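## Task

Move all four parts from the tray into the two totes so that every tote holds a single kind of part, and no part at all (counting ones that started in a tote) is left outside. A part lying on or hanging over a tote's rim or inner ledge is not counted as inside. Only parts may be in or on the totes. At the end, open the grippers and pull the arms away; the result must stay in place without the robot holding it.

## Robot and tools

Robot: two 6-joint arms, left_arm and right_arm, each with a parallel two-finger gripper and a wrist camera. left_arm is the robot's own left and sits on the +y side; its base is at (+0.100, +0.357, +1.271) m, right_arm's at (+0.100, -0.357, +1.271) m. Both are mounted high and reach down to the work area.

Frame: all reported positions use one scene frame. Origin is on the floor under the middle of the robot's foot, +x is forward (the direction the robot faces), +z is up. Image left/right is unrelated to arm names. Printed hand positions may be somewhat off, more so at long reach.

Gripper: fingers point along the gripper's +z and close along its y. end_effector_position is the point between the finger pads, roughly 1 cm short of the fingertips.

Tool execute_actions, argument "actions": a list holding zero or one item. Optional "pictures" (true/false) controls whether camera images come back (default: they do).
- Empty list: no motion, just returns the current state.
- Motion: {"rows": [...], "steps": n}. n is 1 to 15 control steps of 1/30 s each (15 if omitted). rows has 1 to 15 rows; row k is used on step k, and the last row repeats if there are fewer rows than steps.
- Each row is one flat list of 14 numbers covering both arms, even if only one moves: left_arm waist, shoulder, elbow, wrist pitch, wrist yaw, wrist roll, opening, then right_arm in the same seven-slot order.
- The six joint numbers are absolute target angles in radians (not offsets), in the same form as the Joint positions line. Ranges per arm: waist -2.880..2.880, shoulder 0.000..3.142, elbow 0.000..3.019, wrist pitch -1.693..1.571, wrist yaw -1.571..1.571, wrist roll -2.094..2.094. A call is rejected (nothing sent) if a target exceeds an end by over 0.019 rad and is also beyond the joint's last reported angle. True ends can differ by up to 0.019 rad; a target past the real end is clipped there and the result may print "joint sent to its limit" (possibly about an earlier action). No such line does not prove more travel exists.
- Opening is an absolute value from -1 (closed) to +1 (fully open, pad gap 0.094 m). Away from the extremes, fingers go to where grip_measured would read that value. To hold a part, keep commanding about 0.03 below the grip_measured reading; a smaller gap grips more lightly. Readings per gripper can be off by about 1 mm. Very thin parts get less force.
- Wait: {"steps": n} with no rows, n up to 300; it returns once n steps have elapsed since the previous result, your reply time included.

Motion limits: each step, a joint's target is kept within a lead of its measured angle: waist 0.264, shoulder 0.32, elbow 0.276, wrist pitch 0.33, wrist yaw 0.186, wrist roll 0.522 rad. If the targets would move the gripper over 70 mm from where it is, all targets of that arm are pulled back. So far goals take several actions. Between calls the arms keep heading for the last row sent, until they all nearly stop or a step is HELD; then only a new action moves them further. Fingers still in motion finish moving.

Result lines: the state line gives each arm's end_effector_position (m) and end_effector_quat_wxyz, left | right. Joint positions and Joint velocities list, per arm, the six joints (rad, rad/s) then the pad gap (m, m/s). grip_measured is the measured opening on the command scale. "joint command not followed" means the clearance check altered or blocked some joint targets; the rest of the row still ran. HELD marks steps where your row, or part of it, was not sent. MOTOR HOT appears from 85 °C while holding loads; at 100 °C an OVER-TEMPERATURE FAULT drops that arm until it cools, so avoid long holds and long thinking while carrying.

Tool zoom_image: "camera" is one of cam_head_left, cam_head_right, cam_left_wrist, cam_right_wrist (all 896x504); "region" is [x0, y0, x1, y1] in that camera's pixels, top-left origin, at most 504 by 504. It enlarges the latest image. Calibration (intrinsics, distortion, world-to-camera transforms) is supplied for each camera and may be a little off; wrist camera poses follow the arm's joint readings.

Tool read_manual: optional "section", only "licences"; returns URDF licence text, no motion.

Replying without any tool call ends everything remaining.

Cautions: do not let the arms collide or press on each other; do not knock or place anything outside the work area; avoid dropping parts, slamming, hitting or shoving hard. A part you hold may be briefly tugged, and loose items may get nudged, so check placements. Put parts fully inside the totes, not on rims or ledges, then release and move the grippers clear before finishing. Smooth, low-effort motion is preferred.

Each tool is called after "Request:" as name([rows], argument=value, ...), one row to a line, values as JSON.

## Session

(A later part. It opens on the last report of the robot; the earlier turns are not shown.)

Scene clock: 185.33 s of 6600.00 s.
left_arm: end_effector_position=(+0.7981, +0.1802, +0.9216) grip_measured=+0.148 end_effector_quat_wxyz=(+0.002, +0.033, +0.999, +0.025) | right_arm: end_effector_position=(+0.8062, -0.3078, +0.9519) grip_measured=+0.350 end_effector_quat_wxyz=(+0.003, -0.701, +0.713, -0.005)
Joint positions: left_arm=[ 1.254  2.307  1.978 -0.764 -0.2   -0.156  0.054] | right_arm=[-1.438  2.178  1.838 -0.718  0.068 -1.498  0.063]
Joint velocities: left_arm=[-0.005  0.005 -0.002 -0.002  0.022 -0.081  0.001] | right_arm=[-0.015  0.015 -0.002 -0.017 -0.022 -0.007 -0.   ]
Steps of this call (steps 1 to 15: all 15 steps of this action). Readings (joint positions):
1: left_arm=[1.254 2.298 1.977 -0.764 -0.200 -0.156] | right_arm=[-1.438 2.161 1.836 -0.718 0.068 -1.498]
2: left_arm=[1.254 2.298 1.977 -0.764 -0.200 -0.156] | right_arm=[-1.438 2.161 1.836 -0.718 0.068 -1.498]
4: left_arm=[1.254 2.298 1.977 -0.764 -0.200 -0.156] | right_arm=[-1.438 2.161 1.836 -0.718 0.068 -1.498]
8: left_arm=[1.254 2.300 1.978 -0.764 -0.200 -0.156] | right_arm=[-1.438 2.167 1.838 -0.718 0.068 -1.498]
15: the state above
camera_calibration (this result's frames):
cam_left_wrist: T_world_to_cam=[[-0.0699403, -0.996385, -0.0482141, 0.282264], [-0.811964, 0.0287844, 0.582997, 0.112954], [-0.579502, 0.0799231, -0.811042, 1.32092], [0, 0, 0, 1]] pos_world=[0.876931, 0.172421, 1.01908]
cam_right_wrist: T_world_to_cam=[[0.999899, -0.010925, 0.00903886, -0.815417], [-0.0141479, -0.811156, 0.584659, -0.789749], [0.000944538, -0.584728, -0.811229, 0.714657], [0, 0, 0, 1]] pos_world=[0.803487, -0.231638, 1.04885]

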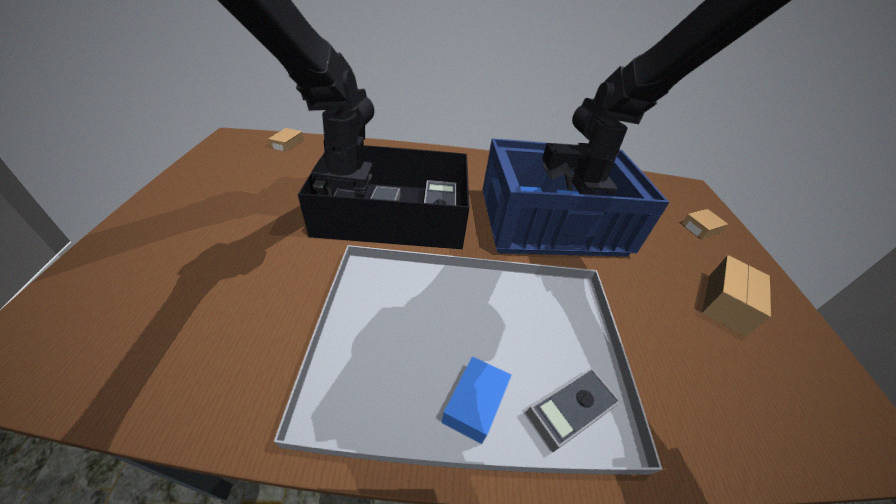

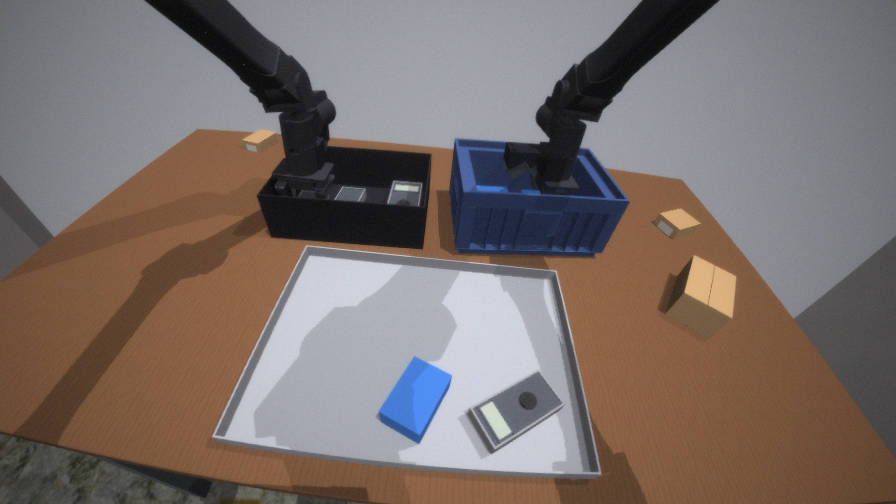

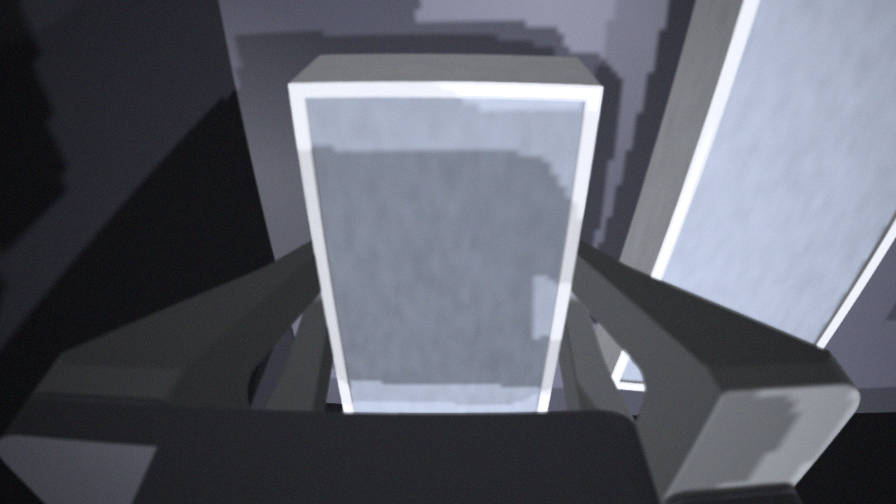

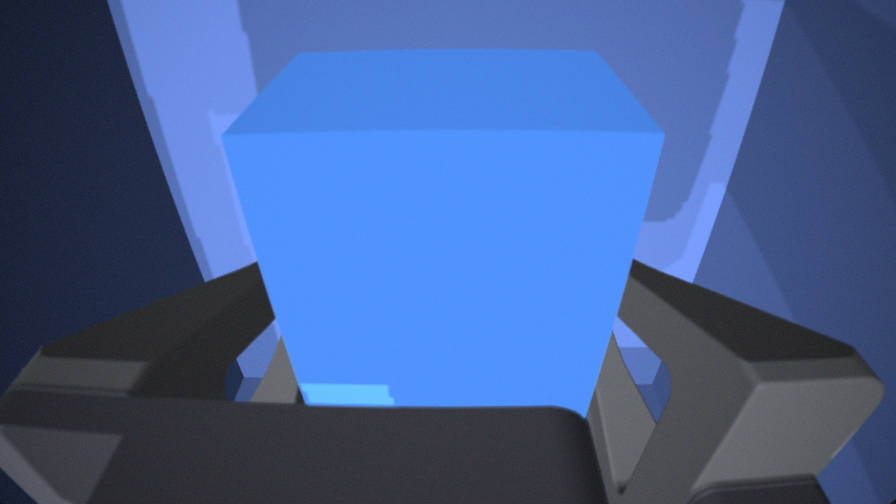

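Request:
execute_actions([
  {"rows":[[1.24,2.31,2.02,-0.75,-0.197,-0.14,0.16,-1.44,2.188,1.87,-0.702,0.065,-1.51,0.36],[1.24,2.31,2.02,-0.75,-0.197,-0.14,0.2,-1.44,2.188,1.87,-0.702,0.065,-1.51,0.42],[1.24,2.31,2.02,-0.75,-0.197,-0.14,0.25,-1.44,2.188,1.87,-0.702,0.065,-1.51,0.48],[1.24,2.31,2.02,-0.75,-0.197,-0.14,0.3,-1.44,2.188,1.87,-0.702,0.065,-1.51,0.54],[1.24,2.31,2.02,-0.75,-0.197,-0.14,0.33,-1.44,2.188,1.87,-0.702,0.065,-1.51,0.58]],"steps":12},
])

Scene clock: 192.17 s of 6600.00 s.
left_arm: end_effector_position=(+0.7976, +0.1801, +0.9209) grip_measured=+0.327 end_effector_quat_wxyz=(+0.001, +0.033, +0.999, +0.024) | right_arm: end_effector_position=(+0.8061, -0.3078, +0.9517) grip_measured=+0.577 end_effector_quat_wxyz=(+0.002, -0.701, +0.713, -0.005)
Joint positions: left_arm=[ 1.254  2.308  1.978 -0.764 -0.2   -0.156  0.062] | right_arm=[-1.438  2.179  1.838 -0.718  0.068 -1.498  0.074]
Joint velocities: left_arm=[ 0.005 -0.015 -0.012 -0.017 -0.007 -0.022 -0.   ] | right_arm=[-0.005  0.005 -0.007 -0.002  0.022  0.066  0.   ]
Steps of this call (steps 1 to 15: the robot went on to your last target; steps 16 to 90: nothing new was sent; then 3.43 s passed at rest; steps 91 to 102: all 12 steps of this action). Readings (joint positions):
91: left_arm=[1.254 2.308 1.978 -0.764 -0.200 -0.156] | right_arm=[-1.438 2.179 1.838 -0.718 0.068 -1.498]
92: left_arm=[1.254 2.308 1.978 -0.764 -0.200 -0.156] | right_arm=[-1.438 2.179 1.838 -0.718 0.068 -1.498]
94: left_arm=[1.254 2.308 1.978 -0.764 -0.200 -0.156] | right_arm=[-1.438 2.179 1.838 -0.718 0.068 -1.498]
98: left_arm=[1.254 2.308 1.978 -0.764 -0.200 -0.156] | right_arm=[-1.438 2.179 1.838 -0.718 0.068 -1.498]
102: the state above
camera_calibration (this result's frames):
cam_left_wrist: T_world_to_cam=[[-0.070167, -0.996379, -0.0480079, 0.282124], [-0.811266, 0.0289946, 0.583958, 0.111457], [-0.580451, 0.0799217, -0.810363, 1.32015], [0, 0, 0, 1]] pos_world=[0.8765, 0.172362, 1.01826]
cam_right_wrist: T_world_to_cam=[[0.999903, -0.0109004, 0.00865908, -0.814887], [-0.0139059, -0.811143, 0.584683, -0.789821], [0.000650486, -0.584746, -0.811216, 0.714687], [0, 0, 0, 1]] pos_world=[0.80336, -0.23163, 1.04862]

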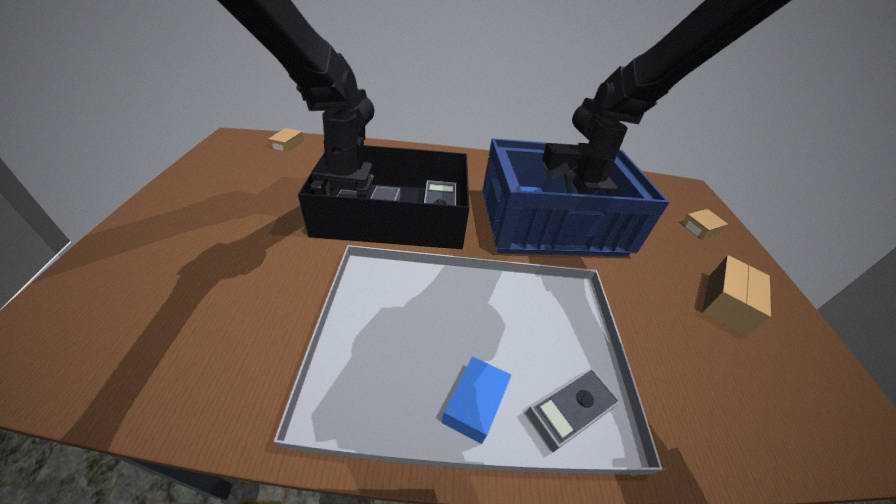

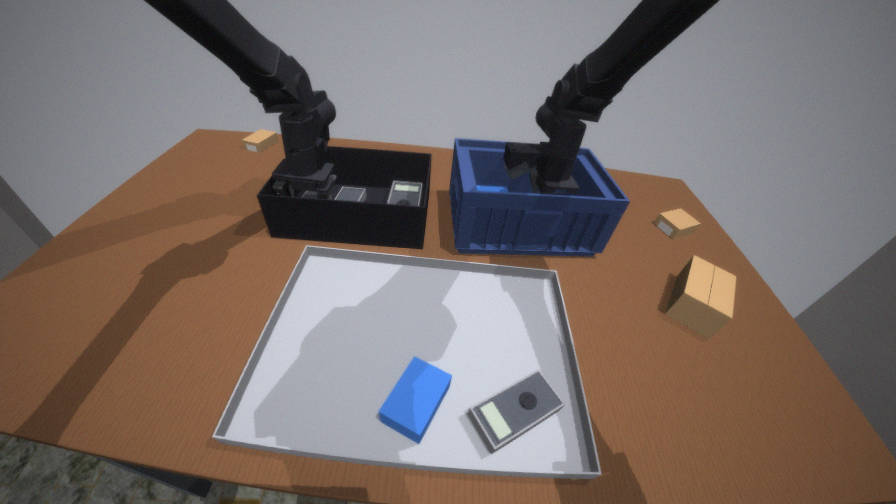

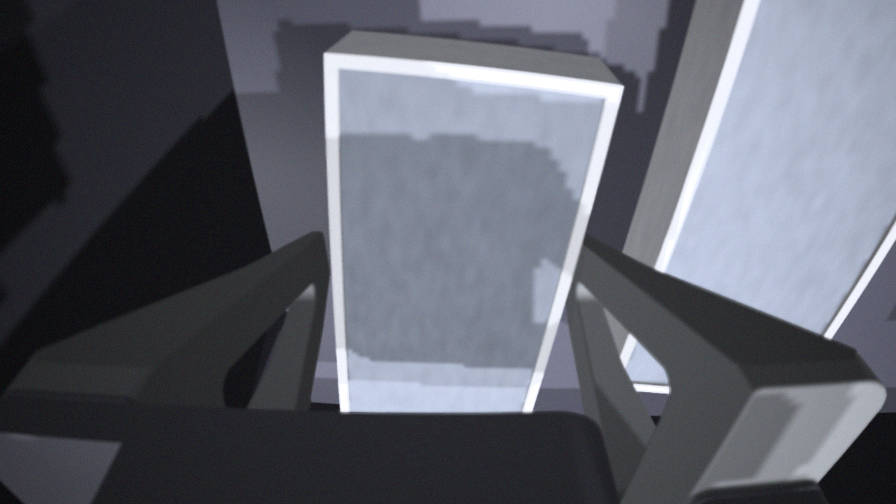

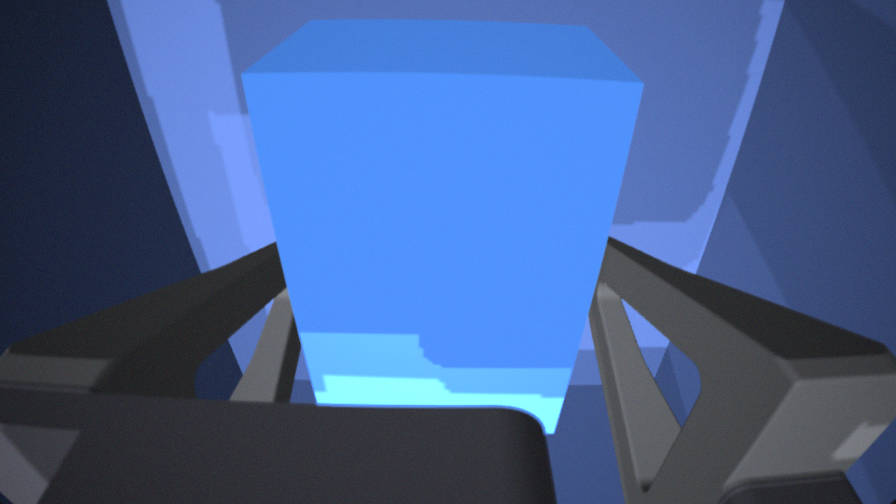

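Request:
execute_actions([
  {"rows":[[1.238,2.285,2.0,-0.765,-0.2,-0.15,0.33,-1.435,2.155,1.86,-0.72,0.065,-1.51,0.58],[1.236,2.27,2.0,-0.77,-0.2,-0.15,0.33,-1.435,2.14,1.86,-0.725,0.065,-1.51,0.58],[1.234,2.258,1.995,-0.775,-0.2,-0.15,0.33,-1.434,2.128,1.852,-0.73,0.065,-1.51,0.58],[1.232,2.246,1.985,-0.78,-0.2,-0.15,0.33,-1.433,2.116,1.844,-0.736,0.065,-1.51,0.58],[1.23,2.234,1.975,-0.785,-0.2,-0.15,0.33,-1.432,2.104,1.835,-0.742,0.065,-1.51,0.58],[1.228,2.222,1.965,-0.79,-0.2,-0.15,0.33,-1.431,2.092,1.826,-0.748,0.065,-1.51,0.58],[1.226,2.21,1.955,-0.795,-0.2,-0.15,0.33,-1.43,2.08,1.817,-0.754,0.065,-1.51,0.58],[1.224,2.198,1.946,-0.8,-0.2,-0.15,0.33,-1.429,2.068,1.808,-0.76,0.065,-1.51,0.58],[1.222,2.186,1.937,-0.805,-0.2,-0.15,0.33,-1.428,2.056,1.8,-0.766,0.065,-1.51,0.58],[1.22,2.174,1.928,-0.81,-0.2,-0.15,0.33,-1.427,2.044,1.792,-0.772,0.065,-1.51,0.58],[1.219,2.162,1.92,-0.815,-0.2,-0.15,0.33,-1.426,2.032,1.784,-0.778,0.065,-1.51,0.58],[1.218,2.15,1.912,-0.82,-0.2,-0.15,0.33,-1.425,2.02,1.776,-0.785,0.065,-1.51,0.58],[1.217,2.138,1.904,-0.825,-0.2,-0.15,0.33,-1.424,2.006,1.768,-0.793,0.065,-1.51,0.58],[1.216,2.126,1.897,-0.83,-0.2,-0.15,0.33,-1.423,1.992,1.762,-0.802,0.065,-1.51,0.58],[1.215,2.114,1.89,-0.836,-0.2,-0.15,0.33,-1.422,1.978,1.756,-0.812,0.065,-1.51,0.58]],"steps":15},
], pictures=false)

Request:
execute_actions([
  {"rows":[[1.214,2.1,1.884,-0.845,-0.2,-0.15,0.33,-1.42,1.962,1.75,-0.824,0.065,-1.51,0.58],[1.213,2.085,1.878,-0.854,-0.2,-0.15,0.33,-1.42,1.946,1.746,-0.836,0.065,-1.51,0.58],[1.212,2.07,1.872,-0.863,-0.2,-0.15,0.33,-1.42,1.93,1.742,-0.848,0.065,-1.51,0.58],[1.211,2.055,1.866,-0.872,-0.2,-0.15,0.33,-1.42,1.914,1.738,-0.86,0.065,-1.51,0.58],[1.21,2.04,1.86,-0.881,-0.2,-0.15,0.33,-1.42,1.898,1.734,-0.872,0.065,-1.51,0.58],[1.21,2.025,1.854,-0.89,-0.2,-0.15,0.33,-1.42,1.882,1.73,-0.884,0.065,-1.51,0.58],[1.21,2.01,1.848,-0.9,-0.2,-0.15,0.33,-1.42,1.866,1.726,-0.896,0.065,-1.51,0.58],[1.21,1.995,1.842,-0.9,-0.2,-0.15,0.33,-1.42,1.85,1.722,-0.905,0.065,-1.51,0.58],[1.21,1.98,1.835,-0.9,-0.2,-0.15,0.33,-1.42,1.835,1.715,-0.905,0.065,-1.51,0.58],[1.21,1.965,1.82,-0.9,-0.2,-0.15,0.33,-1.42,1.82,1.705,-0.905,0.065,-1.51,0.58],[1.215,1.95,1.8,-0.89,-0.2,-0.15,0.33,-1.415,1.808,1.69,-0.9,0.065,-1.51,0.58],[1.22,1.935,1.775,-0.88,-0.2,-0.15,0.33,-1.41,1.796,1.67,-0.89,0.065,-1.51,0.58],[1.23,1.92,1.745,-0.87,-0.19,-0.15,0.33,-1.4,1.784,1.645,-0.875,0.07,-1.52,0.58],[1.24,1.905,1.715,-0.855,-0.18,-0.15,0.33,-1.39,1.772,1.615,-0.86,0.075,-1.53,0.58],[1.255,1.89,1.68,-0.84,-0.17,-0.15,0.33,-1.38,1.76,1.585,-0.845,0.08,-1.54,0.58]],"steps":15},
], pictures=false)

Request:
execute_actions([
  {"rows":[[1.27,1.872,1.645,-0.825,-0.16,-0.13,0.33,-1.369,1.75,1.553,-0.827,0.086,-1.55,0.58],[1.285,1.854,1.61,-0.81,-0.15,-0.11,0.33,-1.358,1.74,1.521,-0.809,0.092,-1.56,0.58],[1.3,1.836,1.575,-0.795,-0.14,-0.09,0.33,-1.347,1.73,1.489,-0.791,0.098,-1.57,0.58],[1.315,1.818,1.54,-0.78,-0.13,-0.07,0.33,-1.336,1.72,1.457,-0.773,0.104,-1.58,0.58],[1.33,1.8,1.505,-0.765,-0.12,-0.05,0.33,-1.325,1.71,1.425,-0.755,0.11,-1.59,0.58],[1.345,1.782,1.47,-0.75,-0.11,-0.03,0.33,-1.314,1.7,1.393,-0.737,0.116,-1.6,0.58],[1.36,1.764,1.435,-0.735,-0.1,-0.01,0.33,-1.303,1.69,1.361,-0.719,0.122,-1.61,0.58],[1.375,1.746,1.4,-0.72,-0.09,0,0.33,-1.292,1.68,1.329,-0.701,0.128,-1.62,0.58],[1.39,1.728,1.365,-0.705,-0.08,0,0.33,-1.281,1.67,1.297,-0.683,0.134,-1.63,0.58],[1.405,1.71,1.33,-0.69,-0.07,0,0.33,-1.27,1.66,1.265,-0.665,0.14,-1.64,0.58],[1.42,1.692,1.295,-0.675,-0.06,0,0.33,-1.259,1.65,1.233,-0.647,0.146,-1.65,0.58],[1.435,1.674,1.26,-0.66,-0.05,0,0.33,-1.248,1.64,1.201,-0.629,0.152,-1.66,0.58],[1.45,1.656,1.225,-0.645,-0.05,0,0.33,-1.235,1.635,1.169,-0.61,0.158,-1.67,0.58],[1.465,1.64,1.19,-0.63,-0.05,0,0.33,-1.22,1.63,1.14,-0.59,0.164,-1.68,0.58],[1.48,1.63,1.16,-0.615,-0.05,0,0.33,-1.2,1.63,1.115,-0.57,0.17,-1.69,0.58]],"steps":15},
], pictures=false)

Request:
execute_actions([
  {"rows":[[1.49,1.62,1.14,-0.6,-0.05,0,0.33,-1.175,1.645,1.1,-0.545,0.183,-1.71,0.6],[1.5,1.62,1.12,-0.59,-0.05,0,0.33,-1.145,1.665,1.09,-0.517,0.196,-1.73,0.6],[1.5,1.62,1.11,-0.58,-0.05,0,0.33,-1.113,1.69,1.08,-0.489,0.21,-1.75,0.6],[1.5,1.62,1.11,-0.58,-0.05,0,0.33,-1.081,1.716,1.07,-0.461,0.224,-1.77,0.6],[1.5,1.62,1.11,-0.58,-0.05,0,0.33,-1.049,1.742,1.06,-0.433,0.238,-1.79,0.6],[1.5,1.62,1.11,-0.58,-0.05,0,0.33,-1.017,1.768,1.05,-0.405,0.252,-1.81,0.6],[1.5,1.62,1.11,-0.58,-0.05,0,0.33,-0.985,1.794,1.04,-0.377,0.266,-1.83,0.6],[1.5,1.62,1.11,-0.58,-0.05,0,0.33,-0.953,1.82,1.03,-0.349,0.28,-1.85,0.6],[1.5,1.62,1.11,-0.58,-0.05,0,0.33,-0.921,1.846,1.02,-0.321,0.294,-1.87,0.6],[1.5,1.62,1.11,-0.58,-0.05,0,0.33,-0.889,1.872,1.01,-0.293,0.308,-1.89,0.6],[1.5,1.62,1.11,-0.58,-0.05,0,0.33,-0.857,1.898,1.0,-0.265,0.322,-1.91,0.6],[1.5,1.62,1.11,-0.58,-0.05,0,0.33,-0.825,1.924,0.99,-0.237,0.336,-1.92,0.6],[1.5,1.62,1.11,-0.58,-0.05,0,0.33,-0.795,1.948,0.98,-0.21,0.348,-1.93,0.6],[1.5,1.62,1.11,-0.58,-0.05,0,0.33,-0.77,1.97,0.97,-0.185,0.358,-1.94,0.6],[1.5,1.62,1.11,-0.58,-0.05,0,0.33,-0.753,1.985,0.96,-0.165,0.365,-1.95,0.6]],"steps":15},
], pictures=false)

Request:
execute_actions([
  {"rows":[[1.5,1.62,1.11,-0.58,-0.05,0,0.33,-0.743,1.995,0.952,-0.153,0.368,-1.955,0.6]],"steps":14},
])

Scene clock: 261.00 s of 6600.00 s.
left_arm: end_effector_position=(+0.7920, +0.1748, +0.9729) grip_measured=+0.327 end_effector_quat_wxyz=(-0.006, +0.043, +0.999, +0.022) | right_arm: end_effector_position=(+0.8125, -0.3122, +1.0263) grip_measured=+0.577 end_effector_quat_wxyz=(+0.009, -0.701, +0.713, -0.011)
Joint positions: left_arm=[ 1.236  2.196  1.899 -0.814 -0.2   -0.156  0.062] | right_arm=[-1.438  2.03   1.769 -0.78   0.068 -1.498  0.074]
Joint velocities: left_arm=[-0.073 -0.464 -0.159 -0.149 -0.022 -0.022  0.   ] | right_arm=[-0.005 -0.484 -0.178 -0.247 -0.007 -0.022 -0.   ]
Steps of this call (steps 1 to 15: the robot went on to your last target; steps 16 to 90: nothing new was sent; then 65.33 s passed at rest; steps 91 to 105: all 15 steps of this action). Readings (joint positions):
91: left_arm=[1.254 2.308 1.978 -0.764 -0.200 -0.156] | right_arm=[-1.438 2.179 1.838 -0.718 0.068 -1.498]
92: left_arm=[1.254 2.308 1.978 -0.764 -0.200 -0.156] | right_arm=[-1.438 2.178 1.838 -0.718 0.068 -1.498]
94: left_arm=[1.253 2.307 1.978 -0.764 -0.200 -0.156] | right_arm=[-1.438 2.175 1.838 -0.718 0.068 -1.498]
98: left_arm=[1.251 2.288 1.958 -0.778 -0.200 -0.156] | right_arm=[-1.438 2.141 1.819 -0.734 0.068 -1.498]
105: the state above

Scene clock: 261.50 s of 6600.00 s.
left_arm: end_effector_position=(+0.7915, +0.1831, +1.0904) grip_measured=+0.327 end_effector_quat_wxyz=(+0.014, +0.044, +0.999, +0.006) | right_arm: end_effector_position=(+0.8007, -0.3123, +1.1433) grip_measured=+0.577 end_effector_quat_wxyz=(+0.021, -0.707, +0.707, -0.021)
Joint positions: left_arm=[ 1.224  1.942  1.746 -0.87  -0.182 -0.156  0.062] | right_arm=[-1.425  1.784  1.646 -0.874  0.074 -1.506  0.074]
Joint velocities: left_arm=[ 0.054 -0.611 -0.818  0.325  0.256  0.066 -0.   ] | right_arm=[ 0.151 -0.562 -0.716  0.286  0.081 -0.183  0.001]
Steps of this call (steps 1 to 15: all 15 steps of this action). Readings (joint positions):
1: left_arm=[1.233 2.181 1.893 -0.820 -0.200 -0.156] | right_arm=[-1.438 2.014 1.763 -0.789 0.068 -1.498]
2: left_arm=[1.231 2.166 1.888 -0.826 -0.200 -0.156] | right_arm=[-1.438 1.998 1.757 -0.798 0.068 -1.498]
4: left_arm=[1.227 2.134 1.877 -0.842 -0.200 -0.156] | right_arm=[-1.437 1.966 1.748 -0.821 0.068 -1.498]
8: left_arm=[1.223 2.069 1.854 -0.876 -0.200 -0.156] | right_arm=[-1.435 1.903 1.731 -0.868 0.068 -1.498]
15: the state above

Scene clock: 262.00 s of 6600.00 s.
left_arm: end_effector_position=(+0.6476, +0.3334, +1.0717) grip_measured=+0.327 end_effector_quat_wxyz=(+0.044, -0.008, -0.999, -0.002) | right_arm: end_effector_position=(+0.6245, -0.2307, +1.0887) grip_measured=+0.577 end_effector_quat_wxyz=(-0.021, -0.807, +0.590, +0.016)
Joint positions: left_arm=[ 1.459  1.709  1.213 -0.66  -0.056 -0.029  0.062] | right_arm=[-1.239  1.673  1.158 -0.627  0.161 -1.635  0.074]
Joint velocities: left_arm=[ 0.474 -0.552 -0.935  0.462  0.081  0.066 -0.   ] | right_arm=[ 0.327 -0.19  -0.847  0.549  0.154 -0.359  0.001]
Steps of this call (steps 1 to 15: all 15 steps of this action). Readings (joint positions):
1: left_arm=[1.227 1.923 1.715 -0.859 -0.172 -0.154] | right_arm=[-1.419 1.766 1.619 -0.863 0.079 -1.511]
2: left_arm=[1.231 1.904 1.682 -0.847 -0.161 -0.150] | right_arm=[-1.410 1.750 1.590 -0.850 0.085 -1.517]
4: left_arm=[1.249 1.870 1.611 -0.820 -0.141 -0.132] | right_arm=[-1.388 1.725 1.527 -0.818 0.096 -1.532]
8: left_arm=[1.318 1.815 1.465 -0.762 -0.102 -0.077] | right_arm=[-1.329 1.701 1.394 -0.749 0.119 -1.567]
15: the state above

Scene clock: 262.50 s of 6600.00 s.
left_arm: end_effector_position=(+0.6206, +0.3615, +1.0773) grip_measured=+0.327 end_effector_quat_wxyz=(+0.035, +0.008, -0.999, -0.012) | right_arm: end_effector_position=(+0.4908, -0.0591, +1.0207) grip_measured=+0.597 end_effector_quat_wxyz=(+0.012, -0.939, +0.345, -0.018)
Joint positions: left_arm=[ 1.508  1.649  1.106 -0.594 -0.054 -0.017  0.062] | right_arm=[-0.844  1.886  1.008 -0.258  0.343 -1.849  0.075]
Joint velocities: left_arm=[-0.015  0.005 -0.017  0.002  0.022  0.022  0.001] | right_arm=[ 0.835  0.777 -0.32   0.808  0.3   -0.418  0.001]
Steps of this call (steps 1 to 15: all 15 steps of this action). Readings (joint positions):
1: left_arm=[1.473 1.691 1.182 -0.646 -0.056 -0.027] | right_arm=[-1.227 1.668 1.130 -0.608 0.170 -1.646]
2: left_arm=[1.486 1.676 1.154 -0.634 -0.056 -0.025] | right_arm=[-1.212 1.666 1.108 -0.589 0.183 -1.660]
4: left_arm=[1.503 1.654 1.117 -0.614 -0.056 -0.022] | right_arm=[-1.172 1.672 1.080 -0.539 0.211 -1.690]
8: left_arm=[1.508 1.649 1.106 -0.599 -0.054 -0.019] | right_arm=[-1.053 1.725 1.062 -0.430 0.260 -1.751]
15: the state above

Scene clock: 262.97 s of 6600.00 s.
left_arm: end_effector_position=(+0.6206, +0.3615, +1.0773) grip_measured=+0.327 end_effector_quat_wxyz=(+0.035, +0.008, -0.999, -0.012) | right_arm: end_effector_position=(+0.3986, -0.0364, +0.9872) grip_measured=+0.597 end_effector_quat_wxyz=(-0.005, -0.972, +0.236, +0.007)
Joint positions: left_arm=[ 1.508  1.649  1.106 -0.594 -0.054 -0.016  0.062] | right_arm=[-0.726  2.013  0.944 -0.168  0.365 -1.938  0.075]
Joint velocities: left_arm=[-0.015 -0.005  0.002 -0.007 -0.007 -0.051 -0.   ] | right_arm=[-0.005 -0.034  0.017  0.027 -0.037  0.007 -0.002]
Steps of this call (steps 1 to 14: all 14 steps of this action). Readings (joint positions):
1: left_arm=[1.508 1.649 1.106 -0.594 -0.054 -0.017] | right_arm=[-0.816 1.912 0.996 -0.230 0.353 -1.863]
2: left_arm=[1.508 1.649 1.106 -0.594 -0.054 -0.016] | right_arm=[-0.789 1.938 0.983 -0.206 0.359 -1.878]
4: left_arm=[1.508 1.649 1.106 -0.594 -0.054 -0.016] | right_arm=[-0.745 1.984 0.962 -0.181 0.360 -1.901]
8: left_arm=[1.508 1.649 1.106 -0.594 -0.054 -0.016] | right_arm=[-0.721 2.018 0.937 -0.178 0.362 -1.927]
14: the state above
camera_calibration (this result's frames):
cam_left_wrist: T_world_to_cam=[[0.0120108, -0.999659, -0.0232, 0.381416], [-0.767668, -0.0240857, 0.640395, -0.197359], [-0.640735, 0.0101183, -0.767695, 1.34643], [0, 0, 0, 1]] pos_world=[0.706619, 0.362908, 1.16889]
cam_right_wrist: T_world_to_cam=[[0.454231, 0.890753, -0.0152942, -0.130795], [0.734262, -0.364597, 0.57265, -0.866212], [0.504513, -0.271345, -0.819658, 0.721302], [0, 0, 0, 1]] pos_world=[0.331531, -0.0035913, 1.08526]

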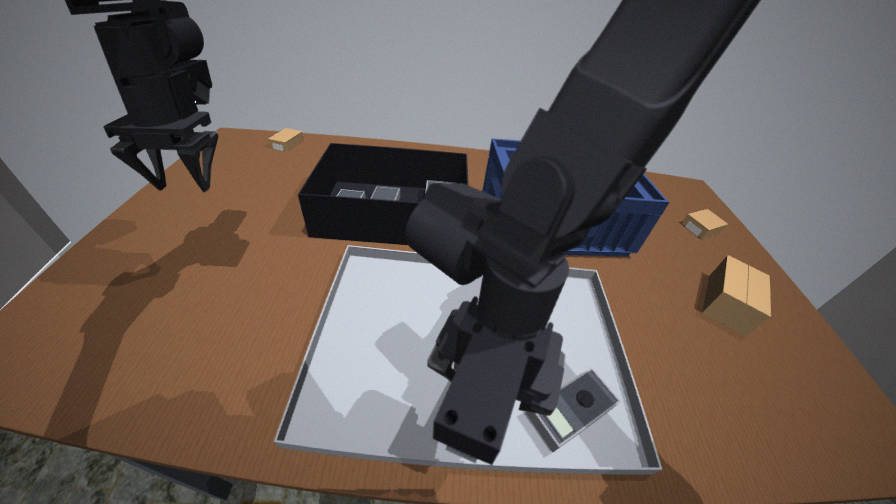

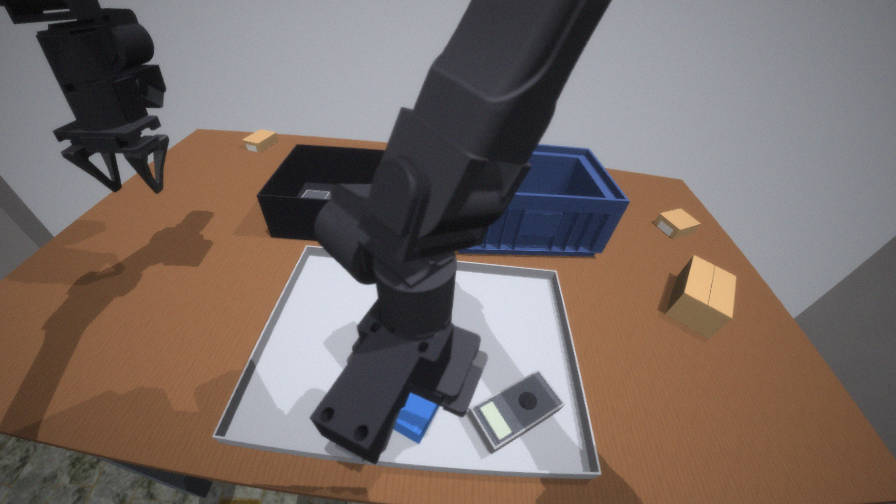

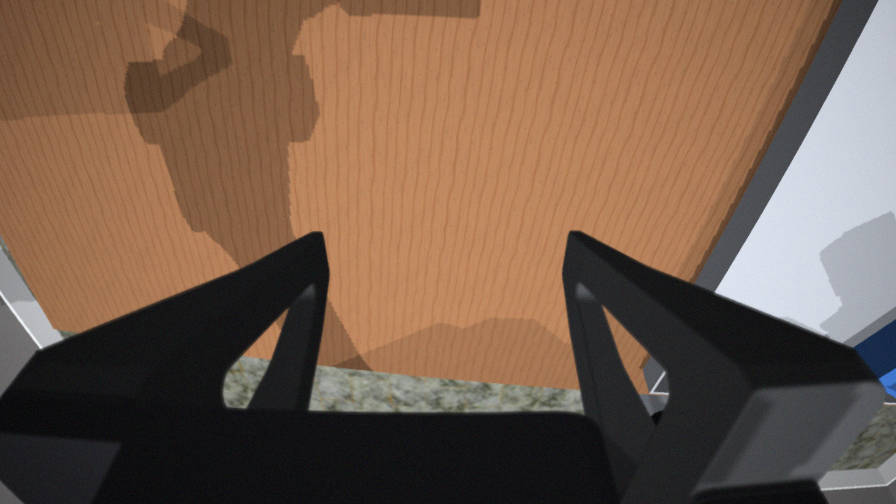

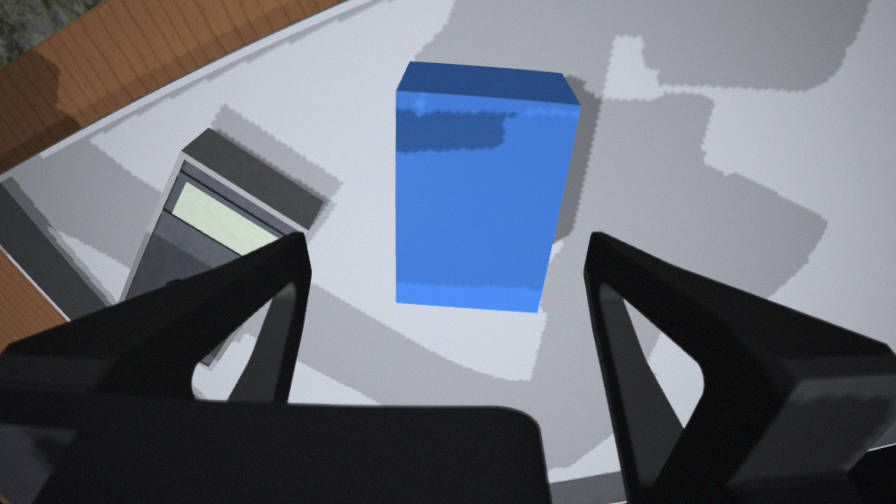

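Request:
execute_actions([
  {"rows":[[1.5,1.64,1.11,-0.58,-0.05,0,0.33,-0.745,2.015,0.965,-0.16,0.36,-1.955,0.68],[1.5,1.64,1.11,-0.58,-0.05,0,0.33,-0.755,2.02,0.975,-0.16,0.358,-1.955,0.7],[1.5,1.64,1.11,-0.58,-0.05,0,0.33,-0.762,2.035,0.983,-0.15,0.357,-1.957,0.7],[1.5,1.64,1.11,-0.58,-0.05,0,0.33,-0.767,2.05,0.99,-0.141,0.356,-1.959,0.7],[1.5,1.64,1.11,-0.58,-0.05,0,0.33,-0.771,2.064,0.997,-0.132,0.355,-1.961,0.7],[1.5,1.64,1.11,-0.58,-0.05,0,0.33,-0.775,2.078,1.004,-0.123,0.354,-1.963,0.7],[1.5,1.64,1.11,-0.58,-0.05,0,0.33,-0.779,2.092,1.011,-0.114,0.353,-1.965,0.7],[1.5,1.64,1.11,-0.58,-0.05,0,0.33,-0.783,2.106,1.018,-0.105,0.352,-1.967,0.7],[1.5,1.64,1.11,-0.58,-0.05,0,0.33,-0.787,2.12,1.025,-0.096,0.35,-1.969,0.7],[1.5,1.64,1.11,-0.58,-0.05,0,0.33,-0.791,2.134,1.032,-0.087,0.349,-1.971,0.7],[1.5,1.64,1.11,-0.58,-0.05,0,0.33,-0.795,2.148,1.039,-0.078,0.348,-1.973,0.7],[1.5,1.64,1.11,-0.58,-0.05,0,0.33,-0.799,2.161,1.046,-0.069,0.346,-1.975,0.7],[1.5,1.64,1.11,-0.58,-0.05,0,0.33,-0.802,2.173,1.053,-0.061,0.344,-1.977,0.7],[1.5,1.64,1.11,-0.58,-0.05,0,0.33,-0.805,2.183,1.06,-0.053,0.343,-1.979,0.7],[1.5,1.64,1.11,-0.58,-0.05,0,0.33,-0.807,2.19,1.066,-0.047,0.342,-1.981,0.7]],"steps":15},
], pictures=false)

Request:
execute_actions([
  {"steps":10},
])

Scene clock: 277.50 s of 6600.00 s.
left_arm: end_effector_position=(+0.6206, +0.3615, +1.0773) grip_measured=+0.327 end_effector_quat_wxyz=(+0.035, +0.008, -0.999, -0.012) | right_arm: end_effector_position=(+0.4270, -0.0278, +0.9464) grip_measured=+0.698 end_effector_quat_wxyz=(+0.008, -0.967, +0.256, -0.009)
Joint positions: left_arm=[ 1.508  1.649  1.106 -0.594 -0.054 -0.016  0.062] | right_arm=[-0.776  2.117  1.036 -0.097  0.357 -1.962  0.08 ]
Joint velocities: left_arm=[ 0.005 -0.015 -0.012  0.017 -0.037  0.037 -0.001] | right_arm=[-0.024 -0.005  0.056  0.095 -0.095 -0.095 -0.001]
Steps of this call (steps 1 to 15: the robot went on to your last target; steps 16 to 90: nothing new was sent; then 11.03 s passed at rest; steps 91 to 105: all 15 steps of this action). Readings (joint positions):
91: left_arm=[1.508 1.649 1.106 -0.594 -0.054 -0.016] | right_arm=[-0.726 2.012 0.945 -0.167 0.364 -1.942]
92: left_arm=[1.508 1.649 1.106 -0.594 -0.054 -0.016] | right_arm=[-0.727 2.012 0.947 -0.167 0.363 -1.943]
94: left_arm=[1.508 1.649 1.106 -0.594 -0.054 -0.016] | right_arm=[-0.731 2.014 0.957 -0.166 0.360 -1.944]
98: left_arm=[1.508 1.649 1.106 -0.594 -0.054 -0.016] | right_arm=[-0.752 2.048 0.998 -0.137 0.356 -1.948]
105: the state above

Scene clock: 277.83 s of 6600.00 s.
left_arm: end_effector_position=(+0.6206, +0.3615, +1.0773) grip_measured=+0.327 end_effector_quat_wxyz=(+0.035, +0.008, -0.999, -0.012) | right_arm: end_effector_position=(+0.4287, -0.0258, +0.9465) grip_measured=+0.698 end_effector_quat_wxyz=(+0.011, -0.967, +0.256, -0.009)
Joint positions: left_arm=[ 1.508  1.649  1.106 -0.594 -0.054 -0.016  0.062] | right_arm=[-0.776  2.117  1.04  -0.095  0.354 -1.965  0.08 ]
Joint velocities: left_arm=[-0.024 -0.005 -0.042 -0.002 -0.037 -0.037 -0.   ] | right_arm=[ 0.005 -0.005  0.007 -0.002  0.081 -0.007 -0.001]
Steps of this call (steps 1 to 10: the robot went on to your last target). Readings (joint positions):
1: left_arm=[1.508 1.649 1.106 -0.594 -0.054 -0.016] | right_arm=[-0.776 2.117 1.039 -0.095 0.355 -1.963]
2: left_arm=[1.508 1.649 1.106 -0.594 -0.054 -0.016] | right_arm=[-0.776 2.117 1.040 -0.095 0.354 -1.963]
4: left_arm=[1.508 1.649 1.106 -0.594 -0.054 -0.016] | right_arm=[-0.776 2.117 1.040 -0.095 0.354 -1.964]
8: left_arm=[1.508 1.649 1.106 -0.594 -0.054 -0.016] | right_arm=[-0.776 2.117 1.040 -0.095 0.354 -1.965]
10: the state above
camera_calibration (this result's frames):
cam_left_wrist: T_world_to_cam=[[0.0116303, -0.999664, -0.0231732, 0.381625], [-0.767672, -0.0237764, 0.640402, -0.197477], [-0.640738, 0.0103413, -0.76769, 1.34635], [0, 0, 0, 1]] pos_world=[0.70662, 0.362878, 1.16889]
cam_right_wrist: T_world_to_cam=[[0.489989, 0.871416, 0.023329, -0.206944], [0.696115, -0.407247, 0.591247, -0.863545], [0.524723, -0.273465, -0.806153, 0.654205], [0, 0, 0, 1]] pos_world=[0.35925, 0.00756022, 1.04279]

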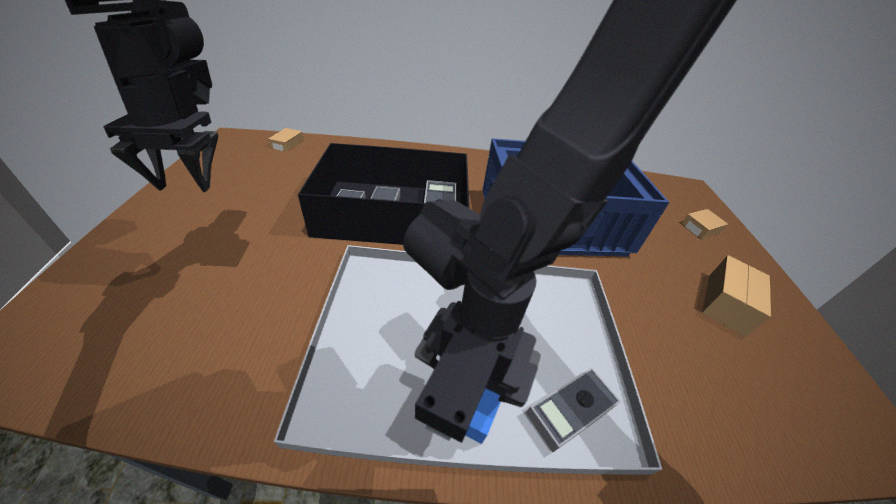

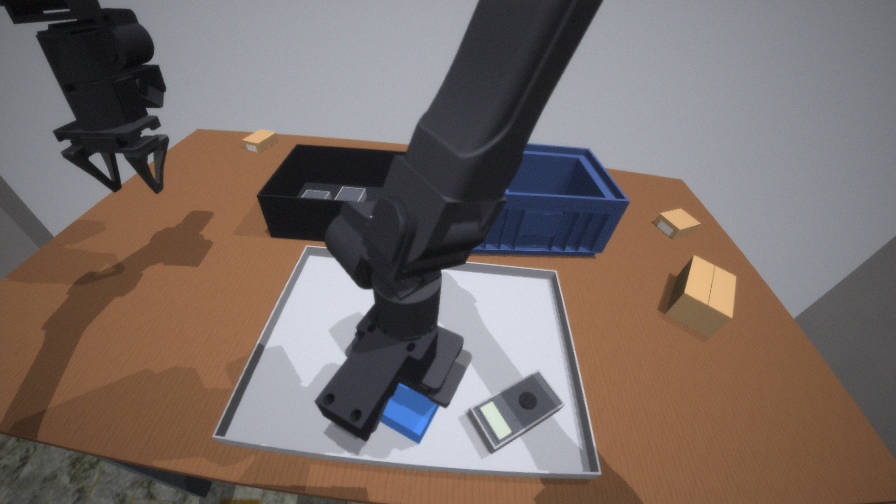

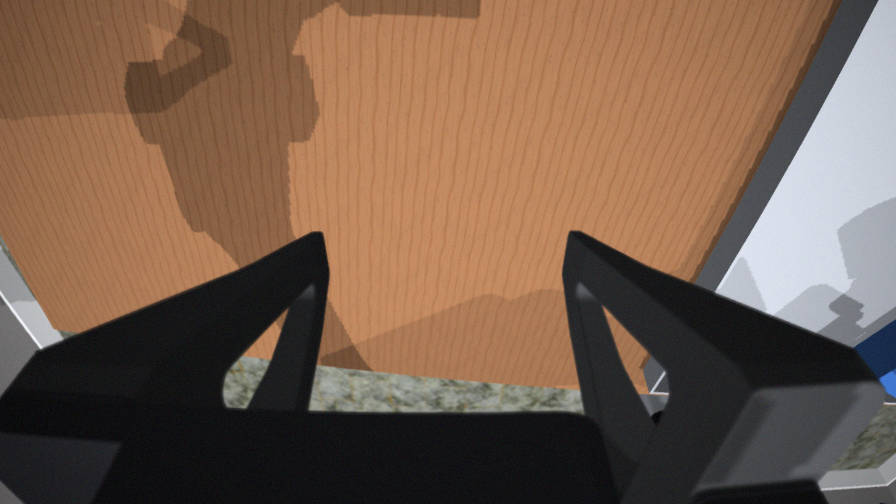

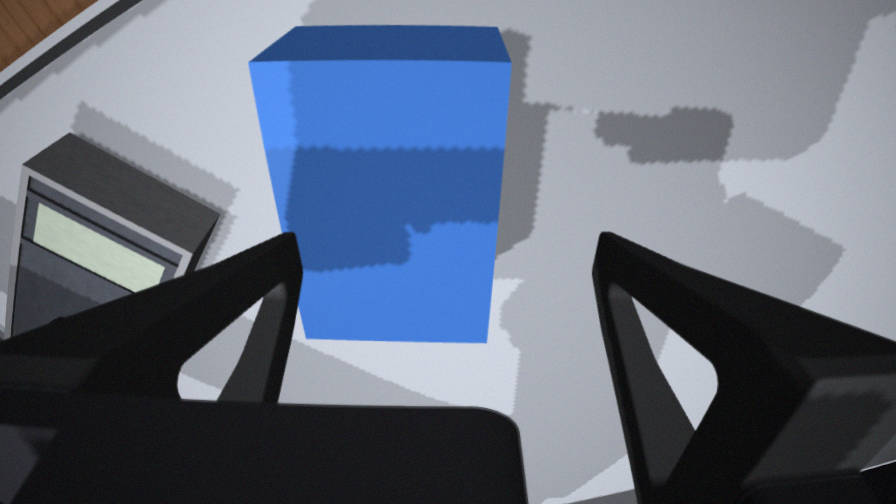

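Request:
execute_actions([
  {"rows":[[1.5,1.64,1.11,-0.58,-0.05,0,0.33,-0.78,2.12,1.045,-0.095,0.354,-1.97,0.7],[1.5,1.64,1.11,-0.58,-0.05,0,0.33,-0.775,2.1,1.045,-0.1,0.354,-1.97,0.7],[1.5,1.64,1.11,-0.58,-0.05,0,0.33,-0.77,2.085,1.04,-0.11,0.354,-1.97,0.7],[1.5,1.64,1.11,-0.58,-0.05,0,0.33,-0.765,2.075,1.04,-0.115,0.354,-1.97,0.75],[1.5,1.64,1.11,-0.58,-0.05,0,0.33,-0.76,2.075,1.035,-0.12,0.354,-1.97,0.8],[1.5,1.64,1.11,-0.58,-0.05,0,0.33,-0.76,2.075,1.025,-0.125,0.354,-1.97,0.85],[1.5,1.64,1.11,-0.58,-0.05,0,0.33,-0.76,2.075,1.015,-0.13,0.354,-1.97,0.9],[1.5,1.64,1.11,-0.58,-0.05,0,0.33,-0.76,2.075,1.005,-0.13,0.354,-1.97,0.9],[1.5,1.64,1.11,-0.58,-0.05,0,0.33,-0.76,2.075,0.998,-0.13,0.354,-1.97,0.9]],"steps":15},
])

Scene clock: 288.23 s of 6600.00 s.
left_arm: end_effector_position=(+0.6206, +0.3615, +1.0773) grip_measured=+0.327 end_effector_quat_wxyz=(+0.035, +0.008, -0.999, -0.012) | right_arm: end_effector_position=(+0.4171, -0.0388, +0.9563) grip_measured=+0.897 end_effector_quat_wxyz=(-0.001, -0.968, +0.250, +0.000)
Joint positions: left_arm=[ 1.508  1.649  1.106 -0.594 -0.054 -0.016  0.062] | right_arm=[-0.775  2.085  0.998 -0.118  0.354 -1.965  0.089]
Joint velocities: left_arm=[-0.005 -0.005  0.002 -0.002  0.051  0.037 -0.   ] | right_arm=[-0.005 -0.015 -0.002 -0.012  0.007  0.051  0.   ]
Steps of this call (steps 1 to 15: the robot went on to your last target; steps 16 to 90: nothing new was sent; then 6.90 s passed at rest; steps 91 to 105: all 15 steps of this action). Readings (joint positions):
91: left_arm=[1.508 1.649 1.106 -0.594 -0.054 -0.016] | right_arm=[-0.775 2.114 1.040 -0.096 0.354 -1.965]
92: left_arm=[1.508 1.649 1.106 -0.594 -0.054 -0.016] | right_arm=[-0.775 2.112 1.039 -0.096 0.354 -1.965]
94: left_arm=[1.508 1.649 1.106 -0.594 -0.054 -0.016] | right_arm=[-0.775 2.110 1.040 -0.097 0.354 -1.965]
98: left_arm=[1.508 1.649 1.106 -0.594 -0.054 -0.016] | right_arm=[-0.775 2.096 1.030 -0.108 0.354 -1.965]
105: the state above
camera_calibration (this result's frames):
cam_left_wrist: T_world_to_cam=[[0.0116303, -0.999664, -0.0231732, 0.381625], [-0.767672, -0.0237764, 0.640402, -0.197477], [-0.640738, 0.0103413, -0.76769, 1.34635], [0, 0, 0, 1]] pos_world=[0.70662, 0.362878, 1.16889]
cam_right_wrist: T_world_to_cam=[[0.479422, 0.877572, -0.00474381, -0.158642], [0.715009, -0.387468, 0.581921, -0.864727], [0.508839, -0.282378, -0.813232, 0.677632], [0, 0, 0, 1]] pos_world=[0.349538, -0.00448618, 1.05352]

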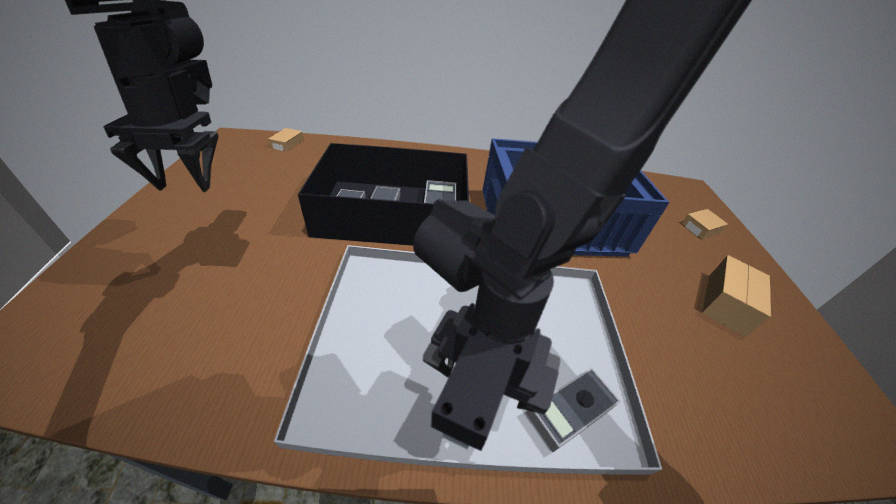

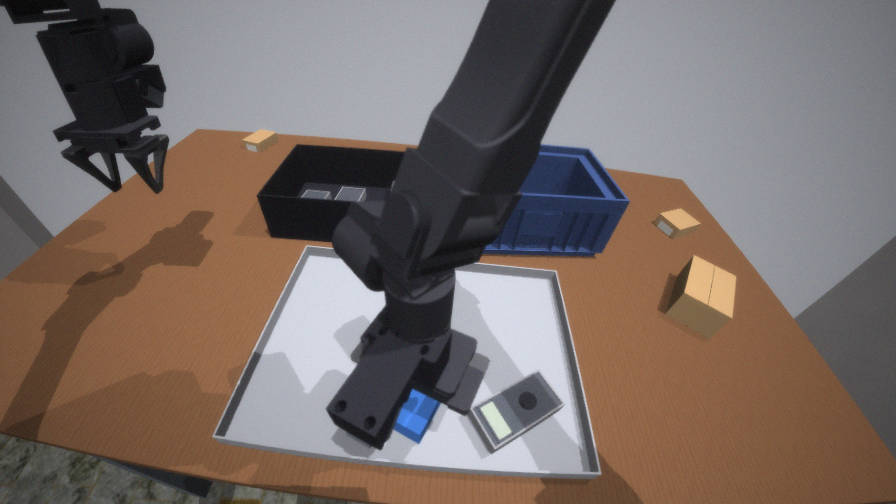

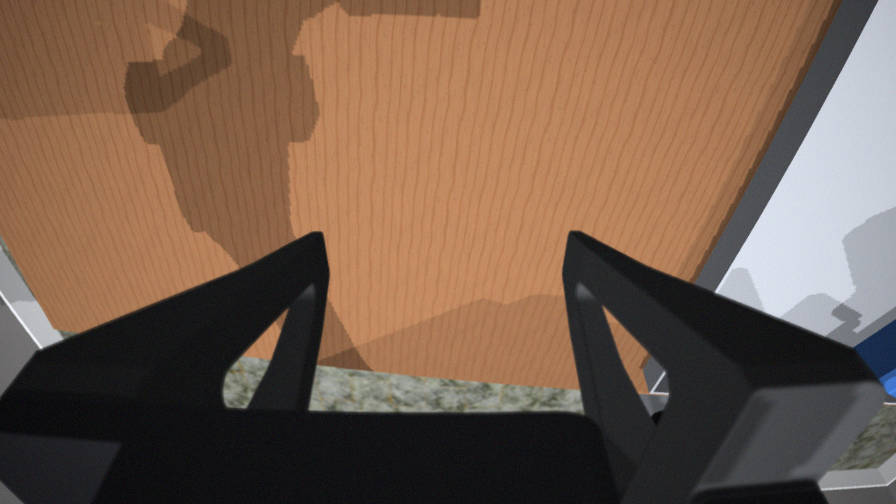

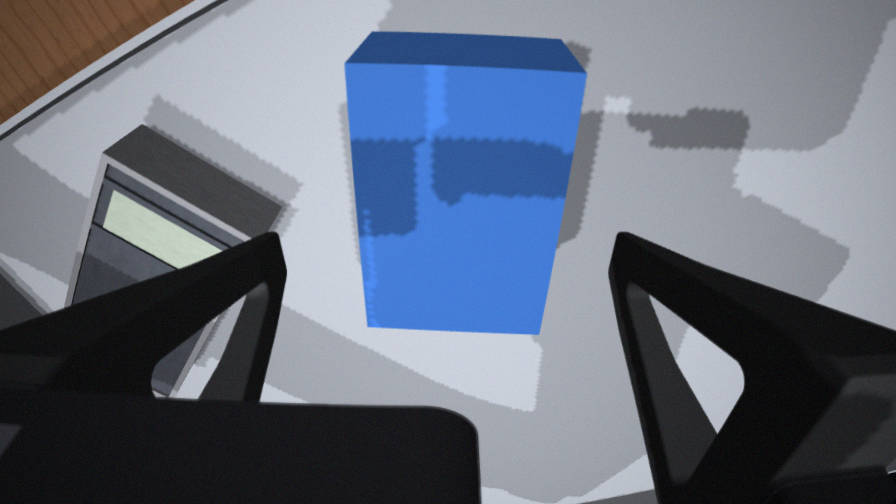

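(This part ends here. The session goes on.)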